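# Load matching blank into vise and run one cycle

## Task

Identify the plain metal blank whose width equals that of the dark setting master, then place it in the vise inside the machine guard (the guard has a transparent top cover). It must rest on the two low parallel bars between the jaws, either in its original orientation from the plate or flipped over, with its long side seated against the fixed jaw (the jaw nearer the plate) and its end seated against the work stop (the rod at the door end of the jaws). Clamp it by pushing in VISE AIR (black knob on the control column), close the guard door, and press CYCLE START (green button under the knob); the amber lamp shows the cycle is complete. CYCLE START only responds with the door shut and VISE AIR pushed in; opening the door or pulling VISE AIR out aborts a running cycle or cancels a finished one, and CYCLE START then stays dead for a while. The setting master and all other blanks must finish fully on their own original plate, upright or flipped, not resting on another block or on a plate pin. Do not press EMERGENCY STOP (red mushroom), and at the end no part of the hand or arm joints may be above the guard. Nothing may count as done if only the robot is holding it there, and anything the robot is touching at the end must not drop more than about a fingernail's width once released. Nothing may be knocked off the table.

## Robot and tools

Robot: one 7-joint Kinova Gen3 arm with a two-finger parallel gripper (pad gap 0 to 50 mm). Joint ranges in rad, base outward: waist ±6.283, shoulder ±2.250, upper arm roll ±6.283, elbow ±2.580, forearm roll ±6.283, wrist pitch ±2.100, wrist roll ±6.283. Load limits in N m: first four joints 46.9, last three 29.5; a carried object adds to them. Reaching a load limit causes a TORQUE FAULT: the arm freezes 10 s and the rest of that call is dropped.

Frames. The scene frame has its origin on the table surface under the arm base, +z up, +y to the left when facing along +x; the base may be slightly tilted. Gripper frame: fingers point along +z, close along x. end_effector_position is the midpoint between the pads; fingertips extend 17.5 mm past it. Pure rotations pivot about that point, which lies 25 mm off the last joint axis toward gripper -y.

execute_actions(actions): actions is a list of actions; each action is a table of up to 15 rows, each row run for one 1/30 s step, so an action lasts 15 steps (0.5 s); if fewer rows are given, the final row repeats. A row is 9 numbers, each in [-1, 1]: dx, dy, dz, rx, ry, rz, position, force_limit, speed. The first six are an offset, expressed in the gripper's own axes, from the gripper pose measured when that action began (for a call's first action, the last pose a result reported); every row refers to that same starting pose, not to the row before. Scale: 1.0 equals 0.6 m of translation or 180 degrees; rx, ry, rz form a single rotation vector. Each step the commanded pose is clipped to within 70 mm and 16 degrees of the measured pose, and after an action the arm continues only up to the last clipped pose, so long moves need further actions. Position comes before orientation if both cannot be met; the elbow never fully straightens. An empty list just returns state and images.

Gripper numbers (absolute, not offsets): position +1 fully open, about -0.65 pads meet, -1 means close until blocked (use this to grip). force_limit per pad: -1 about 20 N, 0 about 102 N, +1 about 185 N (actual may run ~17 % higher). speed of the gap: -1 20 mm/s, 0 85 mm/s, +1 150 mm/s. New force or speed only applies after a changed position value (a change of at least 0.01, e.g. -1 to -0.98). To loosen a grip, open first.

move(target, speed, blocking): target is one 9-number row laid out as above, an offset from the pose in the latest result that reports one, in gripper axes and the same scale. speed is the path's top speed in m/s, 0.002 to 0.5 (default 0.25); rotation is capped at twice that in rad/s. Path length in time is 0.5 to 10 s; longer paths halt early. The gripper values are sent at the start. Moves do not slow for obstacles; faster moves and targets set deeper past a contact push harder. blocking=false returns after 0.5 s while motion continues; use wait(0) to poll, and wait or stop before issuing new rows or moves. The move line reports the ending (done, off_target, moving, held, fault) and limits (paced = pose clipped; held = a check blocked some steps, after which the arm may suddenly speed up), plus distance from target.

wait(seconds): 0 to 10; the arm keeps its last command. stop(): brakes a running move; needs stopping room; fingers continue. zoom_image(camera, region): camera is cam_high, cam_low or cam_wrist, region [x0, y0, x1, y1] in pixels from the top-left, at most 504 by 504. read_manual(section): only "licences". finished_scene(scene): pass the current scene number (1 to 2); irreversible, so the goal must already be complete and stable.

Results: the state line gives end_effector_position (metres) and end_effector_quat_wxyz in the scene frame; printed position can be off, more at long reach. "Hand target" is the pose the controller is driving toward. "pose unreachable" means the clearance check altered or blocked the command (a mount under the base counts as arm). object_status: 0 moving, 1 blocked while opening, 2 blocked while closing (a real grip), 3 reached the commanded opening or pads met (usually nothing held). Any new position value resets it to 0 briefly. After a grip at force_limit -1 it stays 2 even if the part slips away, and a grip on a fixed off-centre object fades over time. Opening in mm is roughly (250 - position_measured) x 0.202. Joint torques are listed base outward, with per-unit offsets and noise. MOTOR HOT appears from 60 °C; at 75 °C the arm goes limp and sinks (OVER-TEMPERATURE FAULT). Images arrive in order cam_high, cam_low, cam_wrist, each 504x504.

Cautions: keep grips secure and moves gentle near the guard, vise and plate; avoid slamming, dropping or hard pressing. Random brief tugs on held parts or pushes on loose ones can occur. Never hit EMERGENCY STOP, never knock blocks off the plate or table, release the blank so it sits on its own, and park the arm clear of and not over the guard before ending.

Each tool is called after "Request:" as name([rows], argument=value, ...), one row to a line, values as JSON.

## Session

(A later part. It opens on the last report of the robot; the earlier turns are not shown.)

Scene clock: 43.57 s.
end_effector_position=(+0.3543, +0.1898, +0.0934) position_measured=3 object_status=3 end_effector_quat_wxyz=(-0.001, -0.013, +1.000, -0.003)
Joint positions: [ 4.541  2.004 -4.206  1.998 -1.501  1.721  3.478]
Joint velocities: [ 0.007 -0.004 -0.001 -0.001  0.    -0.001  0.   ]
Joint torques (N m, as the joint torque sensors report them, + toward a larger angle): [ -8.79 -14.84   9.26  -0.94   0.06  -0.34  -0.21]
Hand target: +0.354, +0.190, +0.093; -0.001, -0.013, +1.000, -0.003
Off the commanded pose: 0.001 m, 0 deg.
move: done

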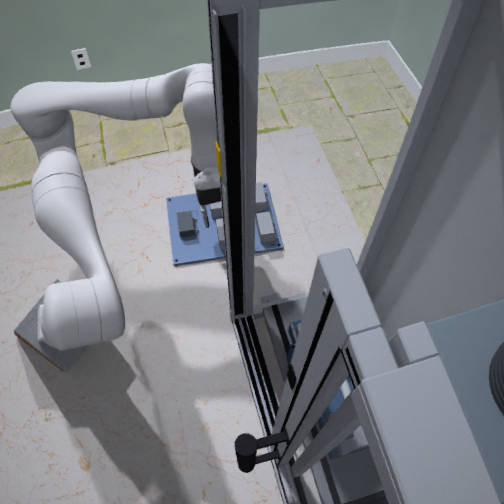

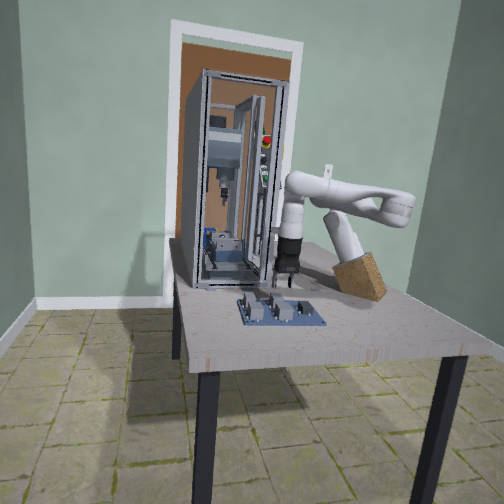

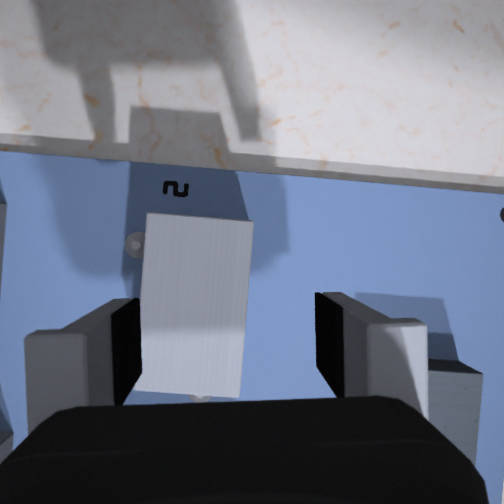

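Request:
move(target=[-0.018,-0.005,0,0,0,0.028,1,-0.8,0.5], speed=0.05)

Request:
move(target=[0,0,0.055,0,0,0,1,-0.8,0.5], speed=0.04)

Scene clock: 45.23 s.
end_effector_position=(+0.3651, +0.1872, +0.0934) position_measured=3 object_status=3 end_effector_quat_wxyz=(-0.001, +0.031, +1.000, -0.003)
Joint positions: [ 4.574  1.988 -4.198  1.978 -1.502  1.716  3.403]
Joint velocities: [ 0.002 -0.001 -0.    -0.001  0.    -0.    -0.001]
Joint torques (N m, as the joint torque sensors report them, + toward a larger angle): [ -9.62 -15.59   8.94  -0.62  -0.03  -0.11  -0.22]
Hand target: +0.365, +0.187, +0.093; -0.001, +0.031, +1.000, -0.003
Off the commanded pose: 0.000 m, 0 deg.
move: done

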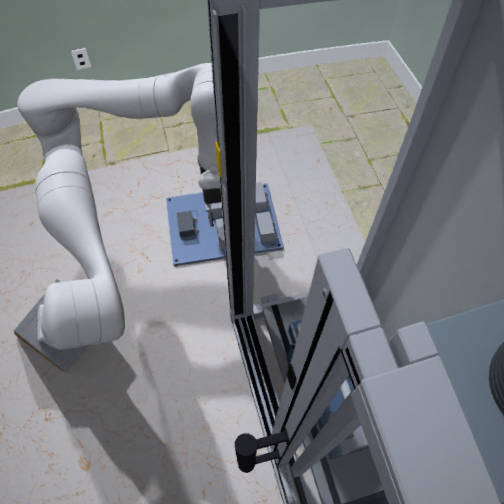

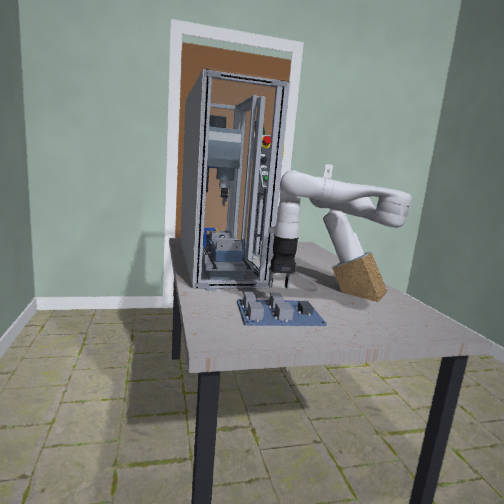

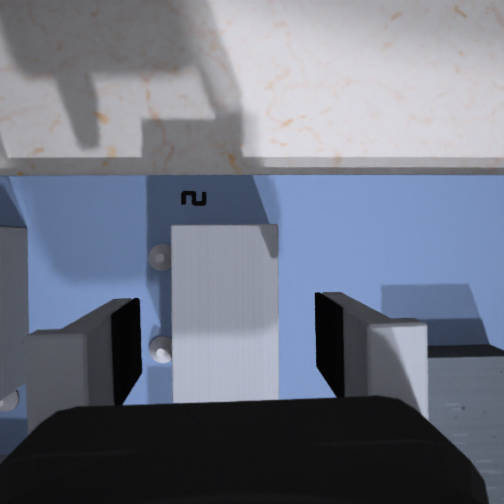

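Scene clock: 46.33 s.
end_effector_position=(+0.3652, +0.1870, +0.0605) position_measured=3 object_status=3 end_effector_quat_wxyz=(-0.001, +0.031, +1.000, -0.003)
Joint positions: [ 4.592  2.045 -4.244  1.989 -1.576  1.689  3.401]
Joint velocities: [ 0.     0.002 -0.001  0.     0.    -0.001 -0.   ]
Joint torques (N m, as the joint torque sensors report them, + toward a larger angle): [ -9.08 -15.22   9.02   0.39   0.01  -0.01   0.  ]
Hand target: +0.365, +0.187, +0.060; -0.001, +0.031, +1.000, -0.003
Off the commanded pose: 0.000 m, 0 deg.
move: done

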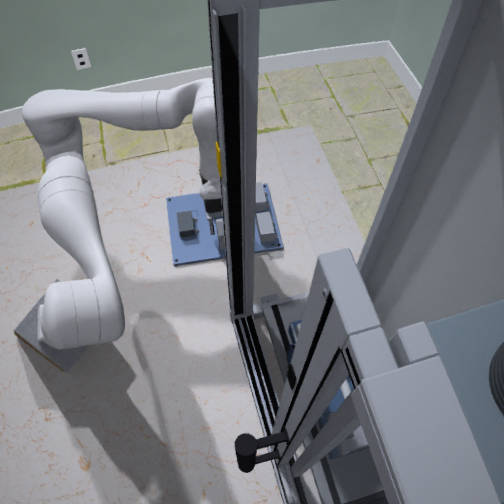

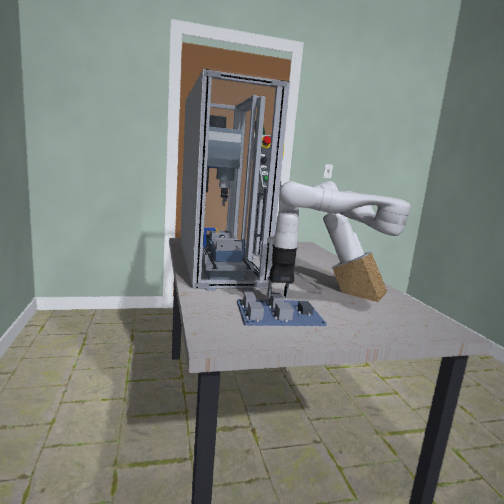

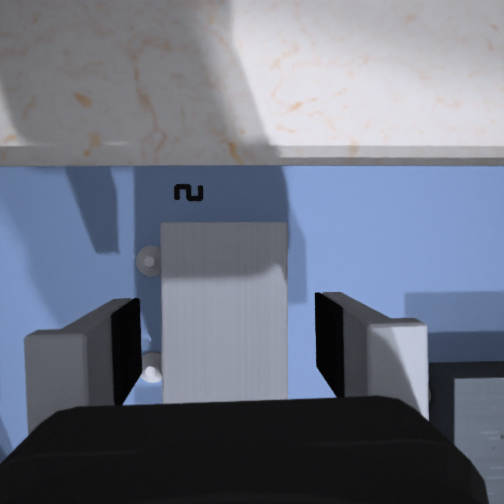

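Request:
execute_actions([
  [[0,0,0.032,0,0,0,1,-0.8,0.5]],
  [[0,0,0,0,0,0,1,-0.8,0.5]],
  [[0,0,0,0,0,0,-1,-0.8,0]],
  [[0,0,0,0,0,0,-1,-0.8,0]],
])

Scene clock: 48.67 s.
end_effector_position=(+0.3654, +0.1869, +0.0415) position_measured=74 object_status=2 end_effector_quat_wxyz=(-0.001, +0.031, +1.000, -0.003)
Joint positions: [ 4.603  2.077 -4.271  1.991 -1.62   1.672  3.398]
Joint velocities: [ 0. -0. -0. -0. -0. -0.  0.]
Joint torques (N m, as the joint torque sensors report them, + toward a larger angle): [ -8.83 -15.16   9.2    0.57  -0.09  -0.16  -0.13]
Hand target: +0.365, +0.187, +0.041; -0.001, +0.031, +1.000, -0.003
Off the commanded pose: 0.000 m, 0 deg.

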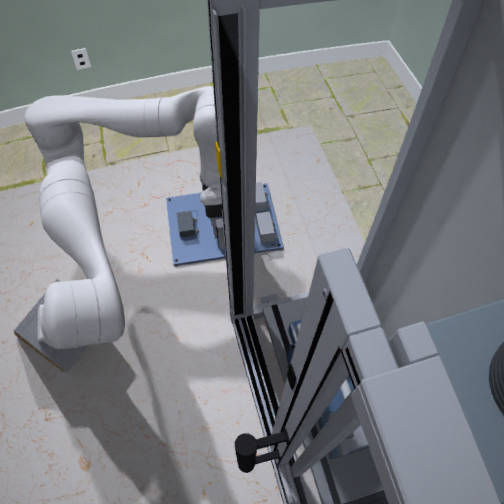

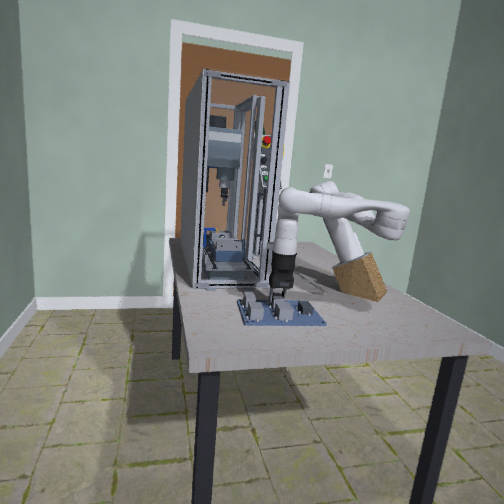

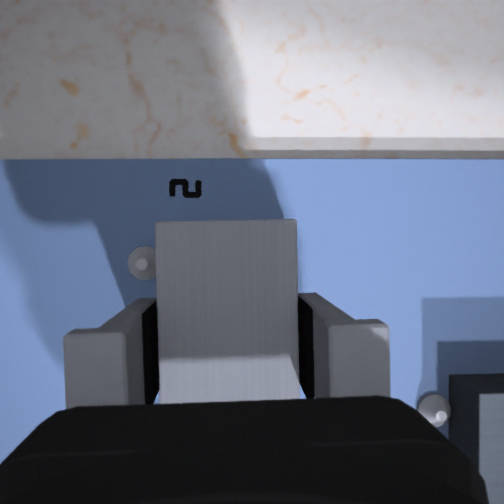

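Request:
execute_actions([
  [[0,0,0,0,0,0,1,-0.8,0.5]],
  [[0,0,-0.09,0,0,0,1,-0.8,0.5]],
  [[0,0,0,0,0,0,1,-0.8,0.5]],
])

Request:
move(target=[-0.14,0.145,0,0,0,0,1,-0.8,0.5], speed=0.1)

Scene clock: 51.03 s.
end_effector_position=(+0.3652, +0.1871, +0.0951) position_measured=3 object_status=3 end_effector_quat_wxyz=(-0.001, +0.031, +1.000, -0.004)
Joint positions: [ 4.573  1.987 -4.193  1.977 -1.499  1.719  3.403]
Joint velocities: [-0.    -0.     0.    -0.     0.    -0.001 -0.   ]
Joint torques (N m, as the joint torque sensors report them, + toward a larger angle): [ -8.99 -15.56   9.25  -0.66  -0.23  -0.4   -0.16]
Hand target: +0.365, +0.187, +0.095; -0.001, +0.031, +1.000, -0.004
Off the commanded pose: 0.000 m, 0 deg.

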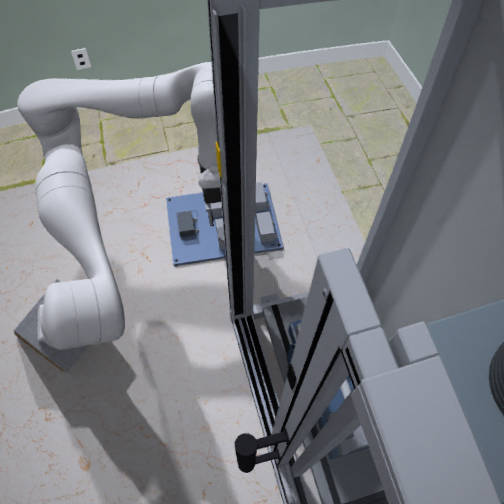

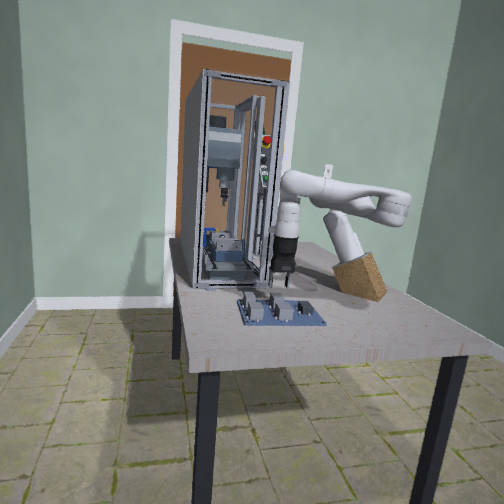

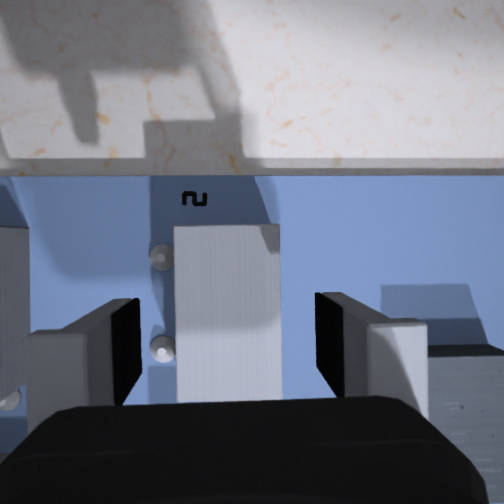

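Scene clock: 52.60 s.
end_effector_position=(+0.4545, +0.2687, +0.0949) position_measured=3 object_status=3 end_effector_quat_wxyz=(-0.001, +0.030, +1.000, -0.004)
Joint positions: [ 4.732  1.897 -4.183  1.534 -1.539  1.684  3.13 ]
Joint velocities: [ 0.006 -0.003 -0.001 -0.002  0.001  0.    -0.   ]
Joint torques (N m, as the joint torque sensors report them, + toward a larger angle): [-11.97 -18.43  10.27   0.18   0.1   -0.14  -0.33]
Hand target: +0.455, +0.269, +0.095; -0.001, +0.031, +1.000, -0.004
Off the commanded pose: 0.001 m, 0 deg.
move: done

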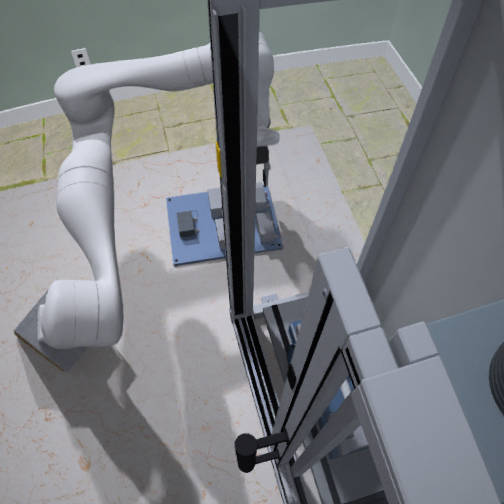

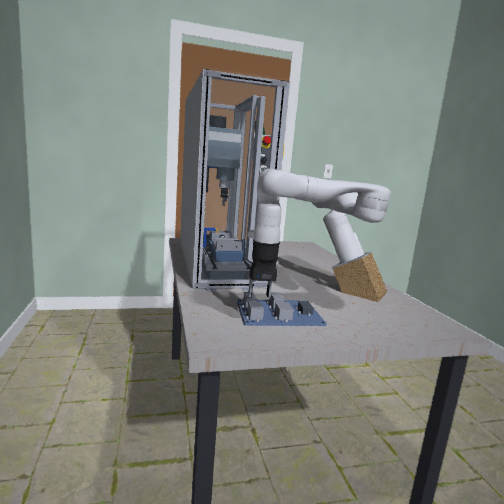

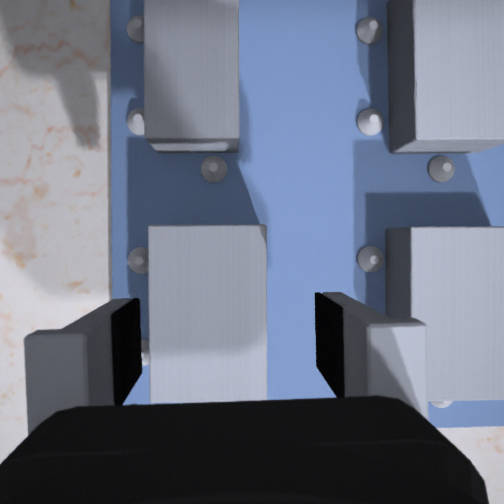

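Request:
execute_actions([
  [[-0.013,0,0,0,0,0,1,-0.8,0.5]],
  [[0,0,0.06,0,0,0,1,-0.8,0.5]],
  [[0,0,0.03,0,0,0,1,-0.8,0.5]],
  [[0,0,0,0,0,0,1,-0.8,0.5]],
  [[0,0,0,0,0,0,-1,-0.8,0]],
  [[0,0,0,0,0,0,-1,-0.8,0]],
])

Scene clock: 56.07 s.
end_effector_position=(+0.4623, +0.2679, +0.0411) position_measured=55 object_status=2 end_effector_quat_wxyz=(-0.001, +0.030, +1.000, -0.004)
Joint positions: [ 4.779  1.963 -4.231  1.528 -1.616  1.618  3.13 ]
Joint velocities: [-0. -0. -0. -0. -0. -0.  0.]
Joint torques (N m, as the joint torque sensors report them, + toward a larger angle): [-11.62 -18.87  10.07   0.37   0.06  -0.22  -0.16]
Hand target: +0.462, +0.268, +0.041; -0.001, +0.030, +1.000, -0.004
Off the commanded pose: 0.000 m, 0 deg.

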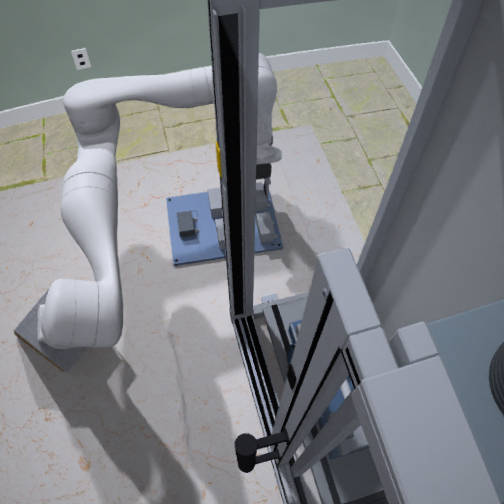

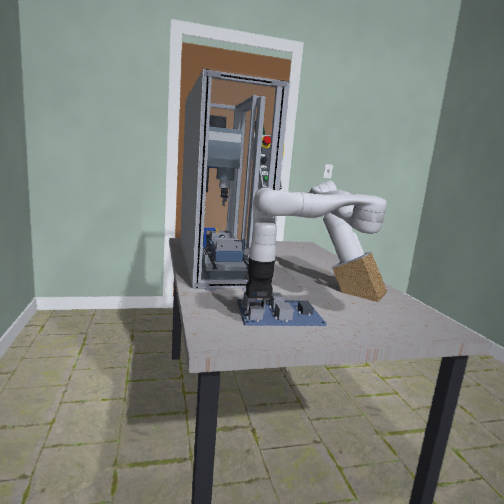

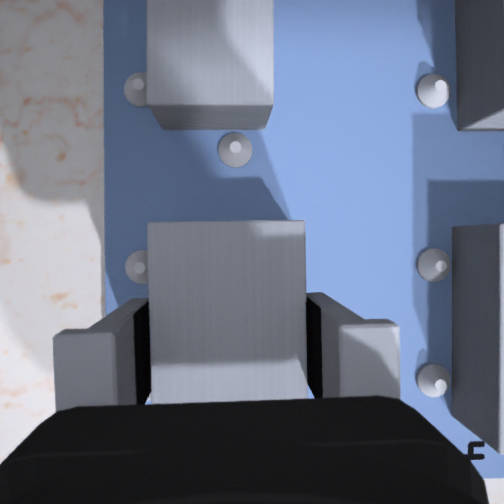

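Request:
execute_actions([
  [[0,0,0,0,0,0,1,-0.8,0.5]],
  [[0,0,-0.08,0,0,0,1,-0.8,0.5]],
  [[0,0,0,0,0,0,1,-0.8,0.5]],
])

Request:
move(target=[0.3,-0.033,0,0,0,0,1,-0.8,0.5], speed=0.15)

Scene clock: 58.03 s.
end_effector_position=(+0.4621, +0.2682, +0.0889) position_measured=3 object_status=3 end_effector_quat_wxyz=(-0.001, +0.030, +1.000, -0.004)
Joint positions: [ 4.752  1.897 -4.186  1.517 -1.548  1.675  3.129]
Joint velocities: [ 0. -0.  0. -0.  0. -0. -0.]
Joint torques (N m, as the joint torque sensors report them, + toward a larger angle): [-11.52 -18.87  10.13  -0.35  -0.21   0.05  -0.18]
Hand target: +0.462, +0.268, +0.089; -0.001, +0.030, +1.000, -0.004
Off the commanded pose: 0.000 m, 0 deg.

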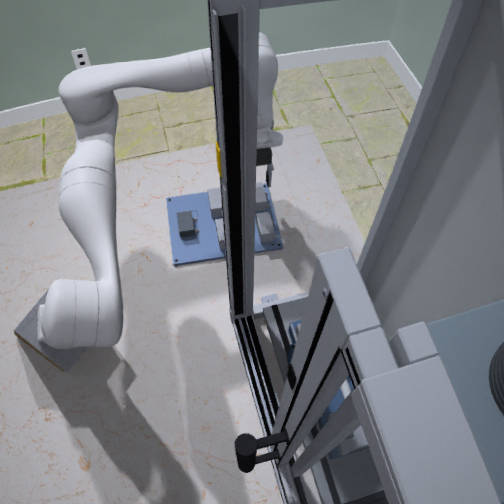

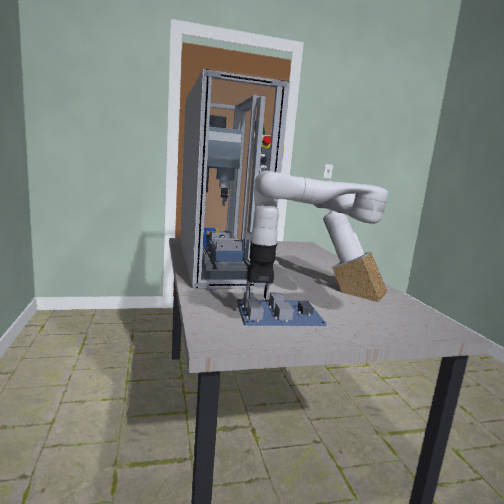

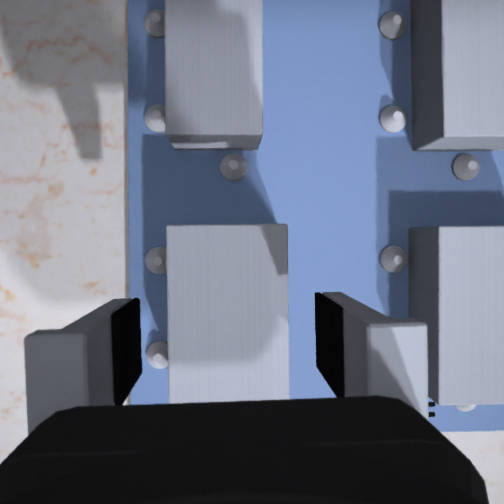

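Scene clock: 59.63 s.
end_effector_position=(+0.2814, +0.2592, +0.0883) position_measured=3 object_status=3 end_effector_quat_wxyz=(-0.001, +0.031, +1.000, -0.004)
Joint positions: [ 4.345  2.119 -4.254  1.923 -1.553  1.783  3.107]
Joint velocities: [-0.01   0.006  0.001  0.001 -0.     0.002  0.001]
Joint torques (N m, as the joint torque sensors report them, + toward a larger angle): [ -7.77 -16.49   9.12   0.41  -0.18  -0.27  -0.25]
Hand target: +0.281, +0.259, +0.088; -0.001, +0.030, +1.000, -0.004
Off the commanded pose: 0.001 m, 0 deg.
move: done

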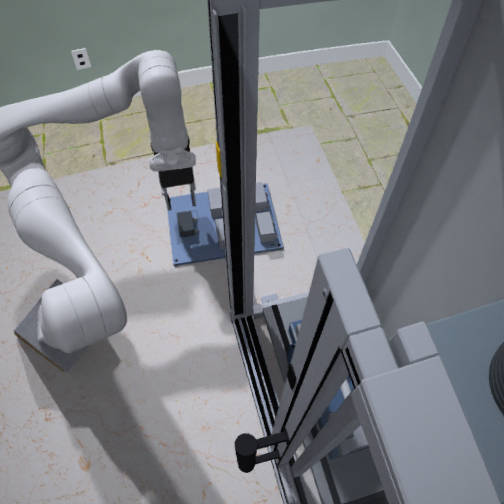

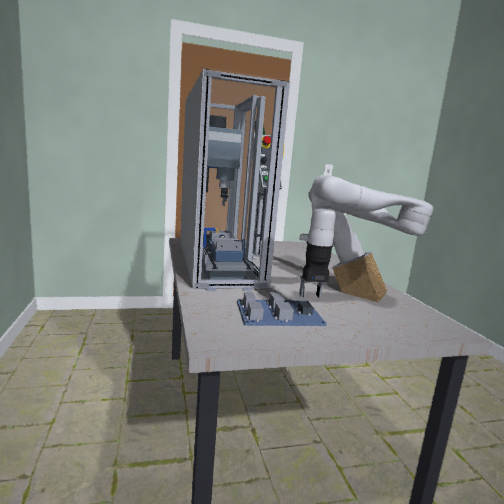

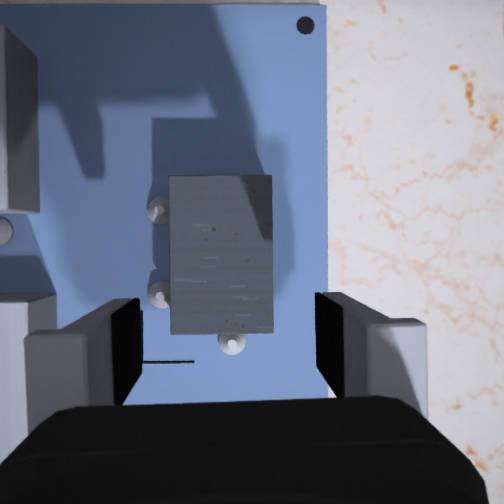

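Mis-scaled y (moved 1 cm, not 3); correct.

Request:
execute_actions([
  [[-0.004,-0.037,0,0,0,0,1,-0.8,0.5]],
  [[0,0,0.06,0,0,0,1,-0.8,0.5]],
  [[0,0,0.035,0,0,0,1,-0.8,0.5]],
  [[0,0,0,0,0,0,1,-0.8,0.5]],
  [[0,0,0,0,0,0,-1,-0.8,0]],
  [[0,0,0,0,0,0,-1,-0.8,0]],
])

Scene clock: 63.07 s.
end_effector_position=(+0.2819, +0.2367, +0.0317) position_measured=75 object_status=2 end_effector_quat_wxyz=(-0.002, +0.031, +1.000, -0.004)
Joint positions: [ 4.369  2.219 -4.333  2.002 -1.67   1.739  3.165]
Joint velocities: [ 0.    -0.     0.     0.    -0.    -0.001  0.001]
Joint torques (N m, as the joint torque sensors report them, + toward a larger angle): [ -7.96 -16.05   9.36   0.85  -0.37  -0.08  -0.02]
Hand target: +0.282, +0.237, +0.032; -0.002, +0.031, +1.000, -0.004
Off the commanded pose: 0.000 m, 0 deg.

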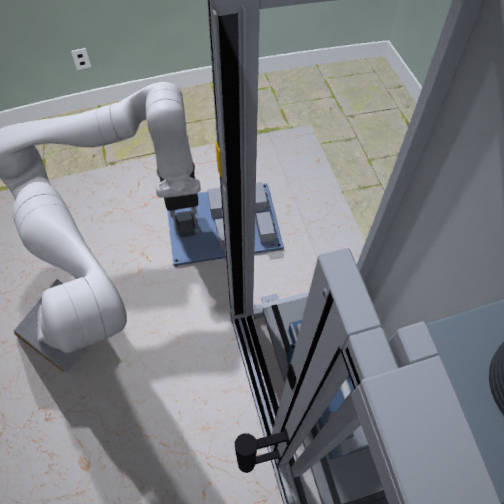

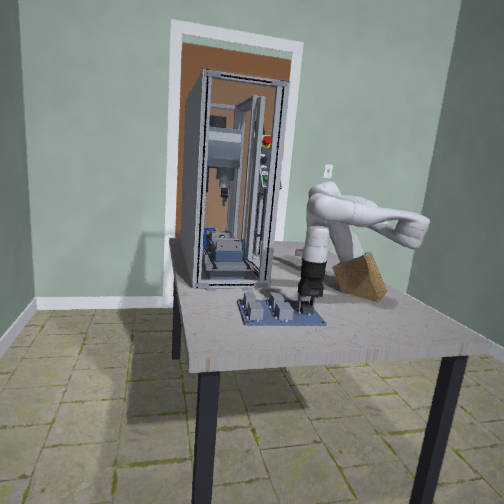

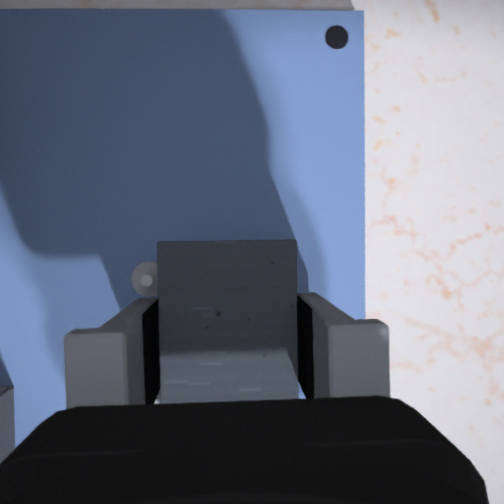

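Request:
execute_actions([
  [[0,0,0,0,0,0,1,-0.8,0.5]],
  [[0,0,-0.11,0,0,0,1,-0.8,0.5]],
])

Request:
move(target=[0.1,-0.2,-0.3,0,0,0.48,1,-0.8,0.5], speed=0.2)

Scene clock: 65.67 s.
end_effector_position=(+0.2818, +0.2368, +0.0972) position_measured=3 object_status=3 end_effector_quat_wxyz=(-0.002, +0.031, +1.000, -0.005)
Joint positions: [ 4.349  2.102 -4.236  1.986 -1.518  1.791  3.183]
Joint velocities: [ 0.001 -0.013  0.005 -0.002 -0.002  0.007  0.001]
Joint torques (N m, as the joint torque sensors report them, + toward a larger angle): [ -7.92 -15.7    9.02   0.26  -0.25  -0.33  -0.45]
Hand target: +0.282, +0.237, +0.098; -0.002, +0.031, +1.000, -0.004
Off the commanded pose: 0.001 m, 0 deg.

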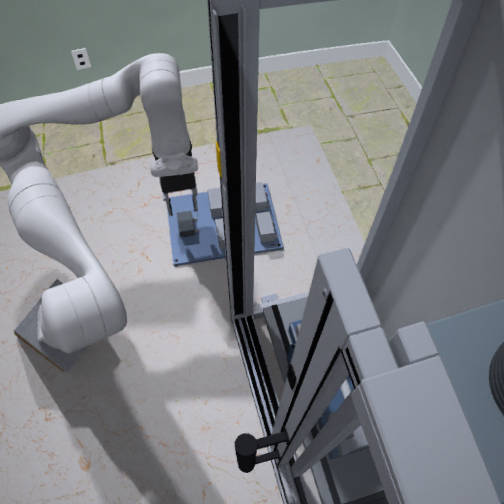

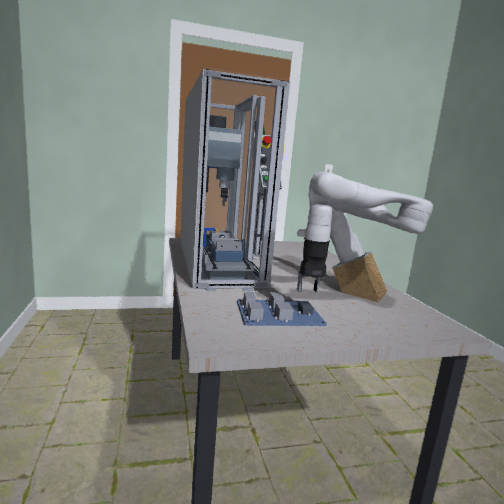

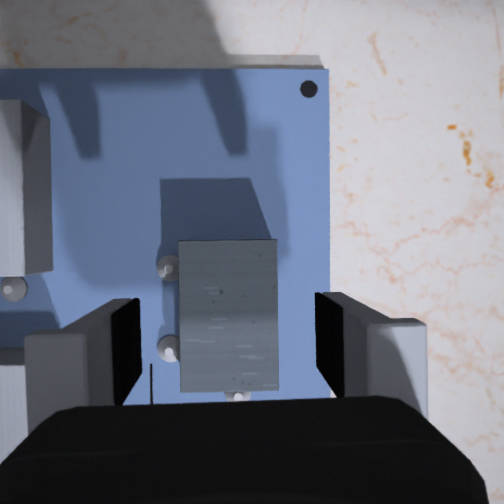

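Scene clock: 69.77 s.
end_effector_position=(+0.2143, +0.1231, +0.2781) position_measured=3 object_status=3 end_effector_quat_wxyz=(+0.001, +0.706, +0.708, -0.004)
Joint positions: [ 4.314  1.786 -3.728  2.169 -0.881  1.965  2.153]
Joint velocities: [ 0.001 -0.002  0.    -0.     0.    -0.    -0.   ]
Joint torques (N m, as the joint torque sensors report them, + toward a larger angle): [ -5.77 -11.86   6.24  -5.51  -0.29  -0.28  -0.09]
Hand target: +0.214, +0.123, +0.278; +0.001, +0.706, +0.708, -0.004
Off the commanded pose: 0.001 m, 0 deg.
move: done

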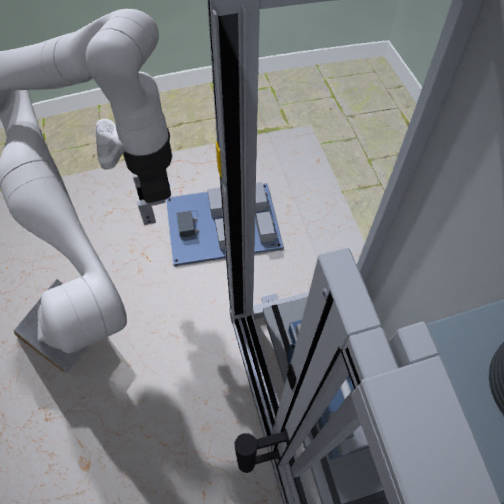

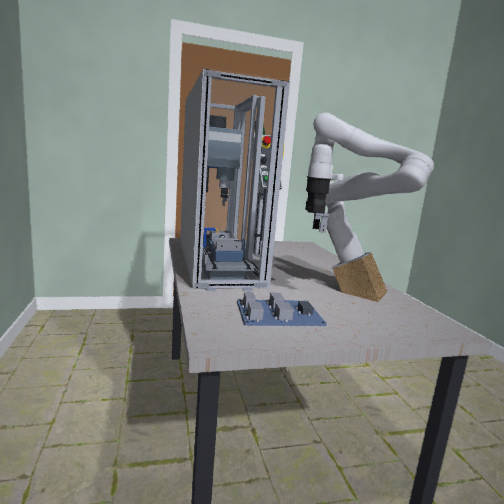

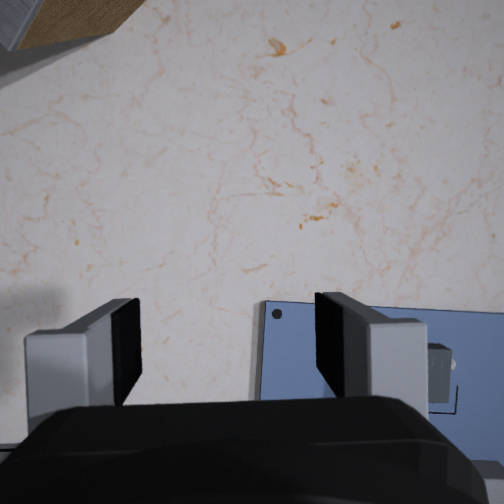

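Request:
move(target=[-0.35,0.05,0,-0.19,0,0,1,-0.8,0.5], speed=0.15)

Scene clock: 72.83 s.
end_effector_position=(+0.2299, +0.0138, +0.2784) position_measured=3 object_status=3 end_effector_quat_wxyz=(+0.111, +0.698, +0.700, +0.105)
Joint positions: [ 4.173  1.685 -3.456  2.463 -0.701  1.572  2.42 ]
Joint velocities: [-0.     0.     0.    -0.    -0.    -0.001 -0.001]
Joint torques (N m, as the joint torque sensors report them, + toward a larger angle): [-4.04 -8.66  4.16 -8.99 -0.92 -0.85 -0.16]
Hand target: +0.230, +0.014, +0.278; +0.111, +0.698, +0.700, +0.105
Off the commanded pose: 0.102 m, 16 deg; position and orientation clipped at the last step of the last action.
move: held; limits=paced,held; held on 33 of 68 steps, including the last
pose unreachable: on one or more control steps of this call, first in action 0 (counted from 0), an arm could not follow its commanded pose, so it was not sent that pose on those steps. On the call's last step it was still not sent that pose. It may still have moved: this result reports where it is.
cause: the commanded pose would bring two parts of the arm too close to each other (its gripper and another part of the arm, with joints 3 (upper arm roll) to 7 (wrist roll) between them).

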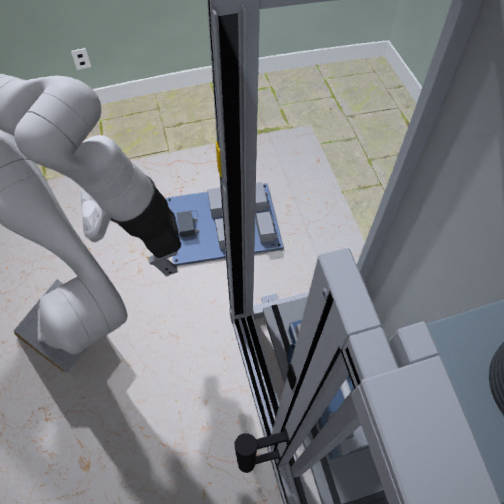

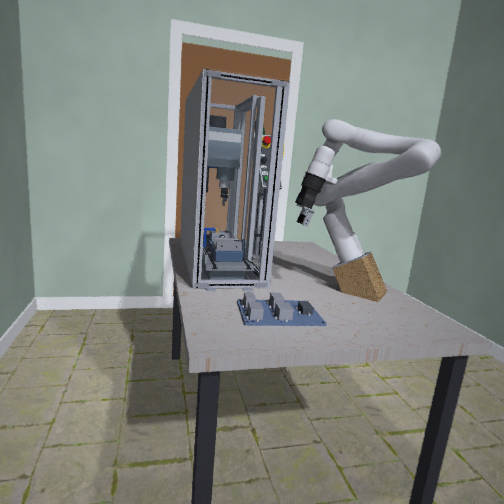

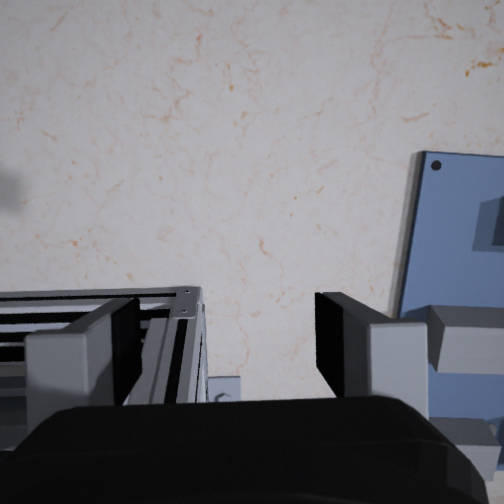

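Request:
move(target=[0,0.03,-0.05,0.1,0,0,1,-0.8,0.5], speed=0.15)

Request:
move(target=[0,0,-0.05,0,0,-0.5,1,-0.8,0.5])

Request:
move(target=[0,-0.55,0,0,0,0,1,-0.8,0.5], speed=0.15)

Scene clock: 75.63 s.
end_effector_position=(+0.2378, +0.0143, +0.3129) position_measured=3 object_status=3 end_effector_quat_wxyz=(+0.001, +0.706, +0.708, -0.005)
Joint positions: [ 4.337  1.474 -3.641  2.229 -0.65   1.711  2.387]
Joint velocities: [ 0.006 -0.008 -0.001 -0.002  0.    -0.002 -0.002]
Joint torques (N m, as the joint torque sensors report them, + toward a larger angle): [-5.57 -7.52  4.31 -7.94 -0.04 -0.18 -0.26]
Hand target: +0.238, +0.014, +0.313; +0.001, +0.706, +0.708, -0.005
Off the commanded pose: 0.001 m, 0 deg.
move: done

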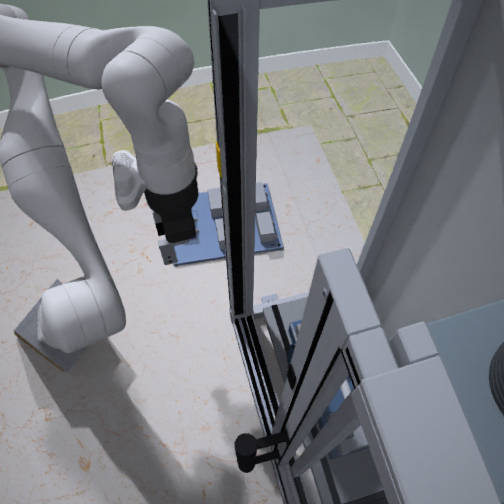

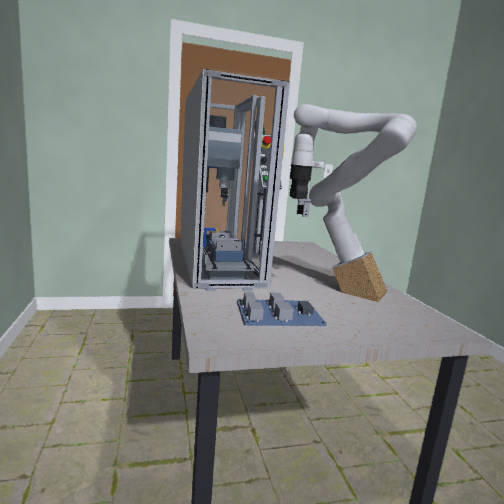

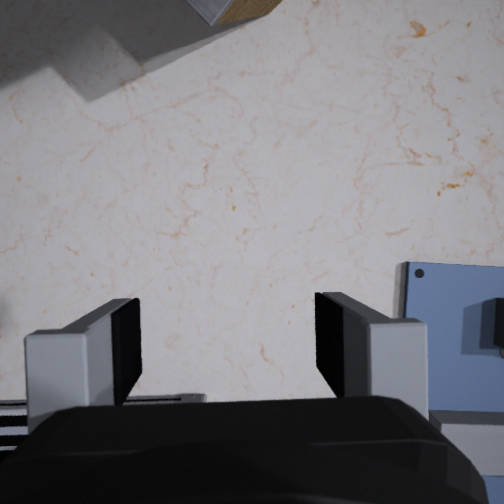

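Scene clock: 79.13 s.
end_effector_position=(+0.2377, +0.0139, +0.3426) position_measured=3 object_status=3 end_effector_quat_wxyz=(-0.003, -0.002, +1.000, -0.006)
Joint positions: [ 3.856  1.239 -3.991  2.161 -0.502  1.492  3.306]
Joint velocities: [-0.004 -0.002  0.002 -0.    -0.001  0.002  0.005]
Joint torques (N m, as the joint torque sensors report them, + toward a larger angle): [-3.42 -4.85  4.19 -8.42 -0.16 -0.12  0.21]
Hand target: +0.238, +0.014, +0.343; -0.003, -0.002, +1.000, -0.006
Off the commanded pose: 0.001 m, 0 deg.
move: done

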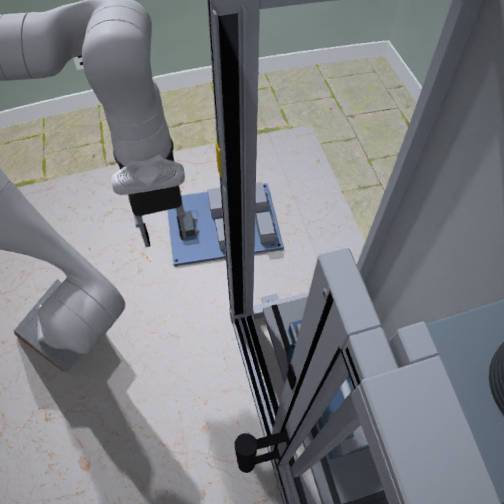

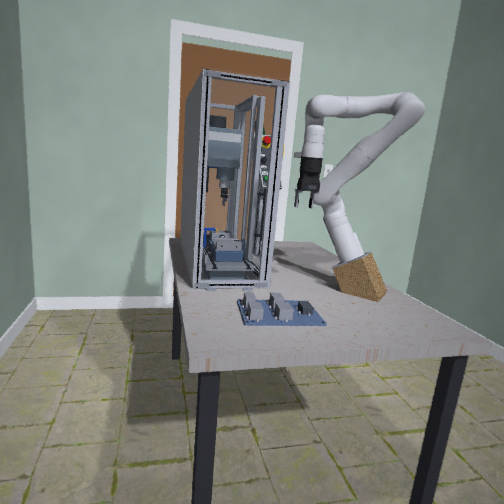

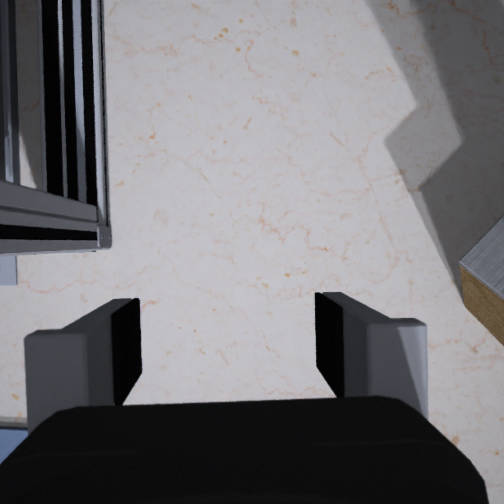

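Scene clock: 81.70 s.
end_effector_position=(+0.2354, -0.3125, +0.3456) position_measured=3 object_status=3 end_effector_quat_wxyz=(-0.006, -0.002, +1.000, -0.002)
Joint positions: [ 3.601  0.717 -3.036  2.087  0.155  1.238  3.815]
Joint velocities: [-0.002 -0.005  0.002 -0.002  0.001  0.002  0.002]
Joint torques (N m, as the joint torque sensors report them, + toward a larger angle): [  0.6    4.44  -1.31 -11.84   0.    -3.42   0.1 ]
Hand target: +0.238, -0.315, +0.347; -0.003, -0.002, +1.000, -0.005
Off the commanded pose: 0.005 m, 1 deg.
move: off_target

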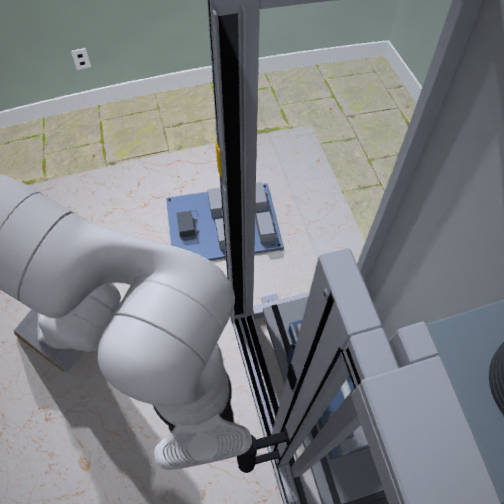

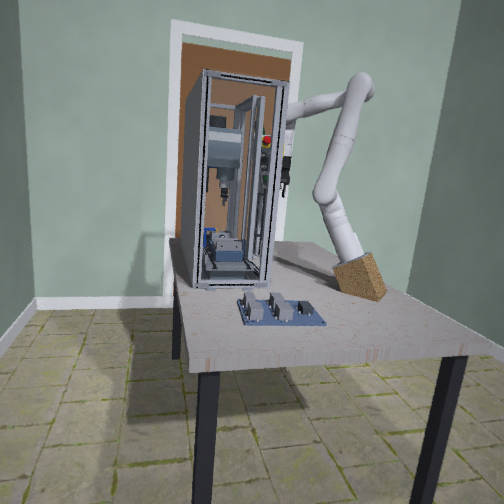

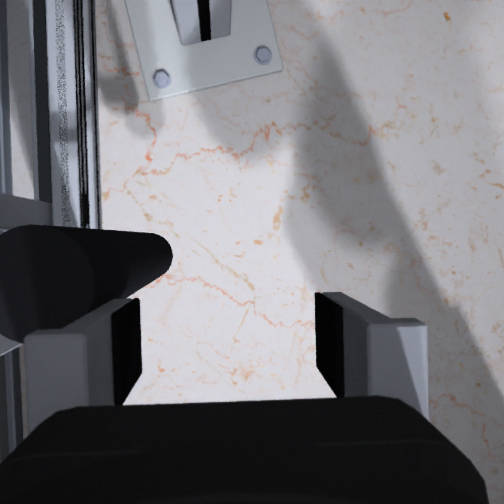

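Request:
move(target=[0.07,0.25,0,0,0,0,1,-0.8,0.5], speed=0.1)

Request:
move(target=[0,0,0,0,0,-0.5,1,-0.8,0.5])

Scene clock: 84.17 s.
end_effector_position=(+0.1931, -0.1629, +0.3450) position_measured=3 object_status=3 end_effector_quat_wxyz=(-0.007, -0.002, +1.000, -0.002)
Joint positions: [ 3.702  1.066 -3.401  2.289 -0.057  1.391  3.637]
Joint velocities: [-0.     0.009 -0.001 -0.     0.001 -0.001 -0.003]
Joint torques (N m, as the joint torque sensors report them, + toward a larger angle): [-0.41 -0.53  0.24 -9.66  0.07 -0.32 -0.39]
Hand target: +0.193, -0.163, +0.345; -0.007, -0.001, +1.000, -0.003
Off the commanded pose: 0.001 m, 0 deg.
move: done

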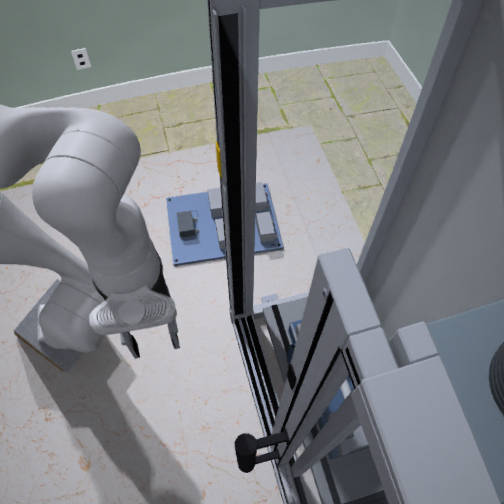

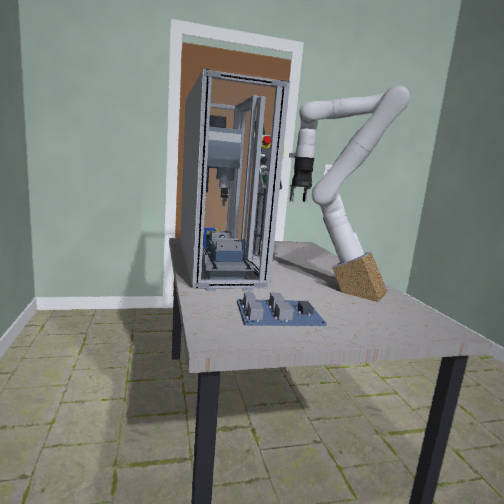

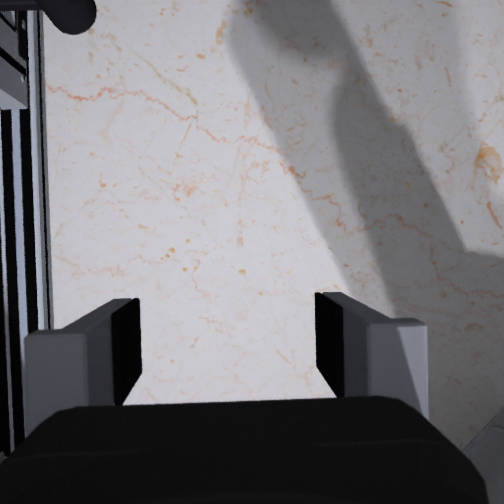

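Scene clock: 87.70 s.
end_effector_position=(+0.1932, -0.1637, +0.3451) position_measured=3 object_status=3 end_effector_quat_wxyz=(+0.008, +0.708, -0.706, -0.001)
Joint positions: [ 2.93   0.948 -3.462  2.3    0.23   1.533  4.422]
Joint velocities: [-0.003 -0.     0.001 -0.    -0.001  0.001  0.007]
Joint torques (N m, as the joint torque sensors report them, + toward a larger angle): [ 2.55 -1.68 -1.39 -9.22  0.14  0.05  0.08]
Hand target: +0.193, -0.164, +0.345; +0.007, +0.708, -0.706, -0.001
Off the commanded pose: 0.001 m, 0 deg.
move: done

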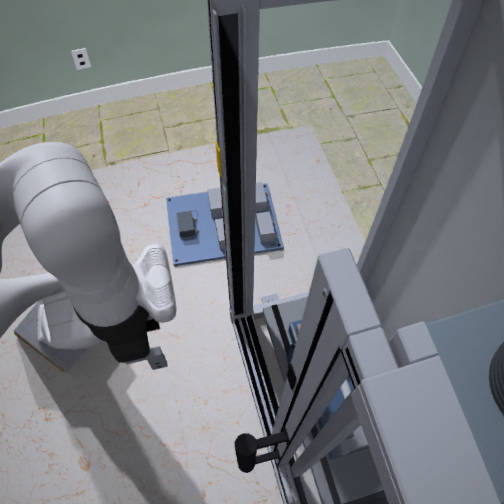

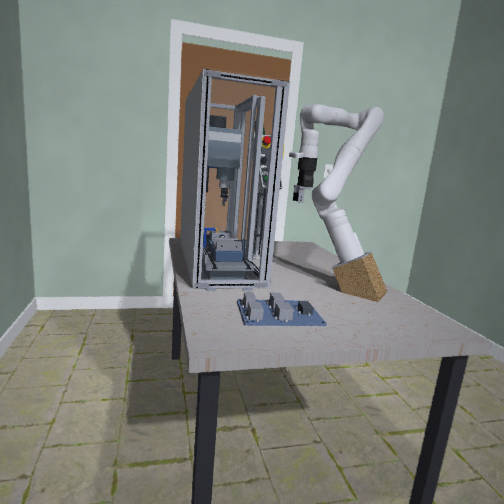

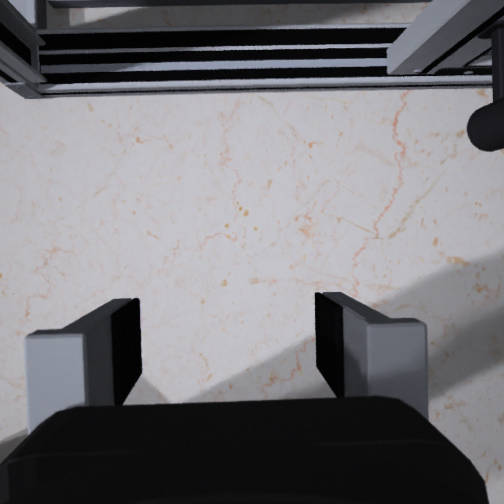

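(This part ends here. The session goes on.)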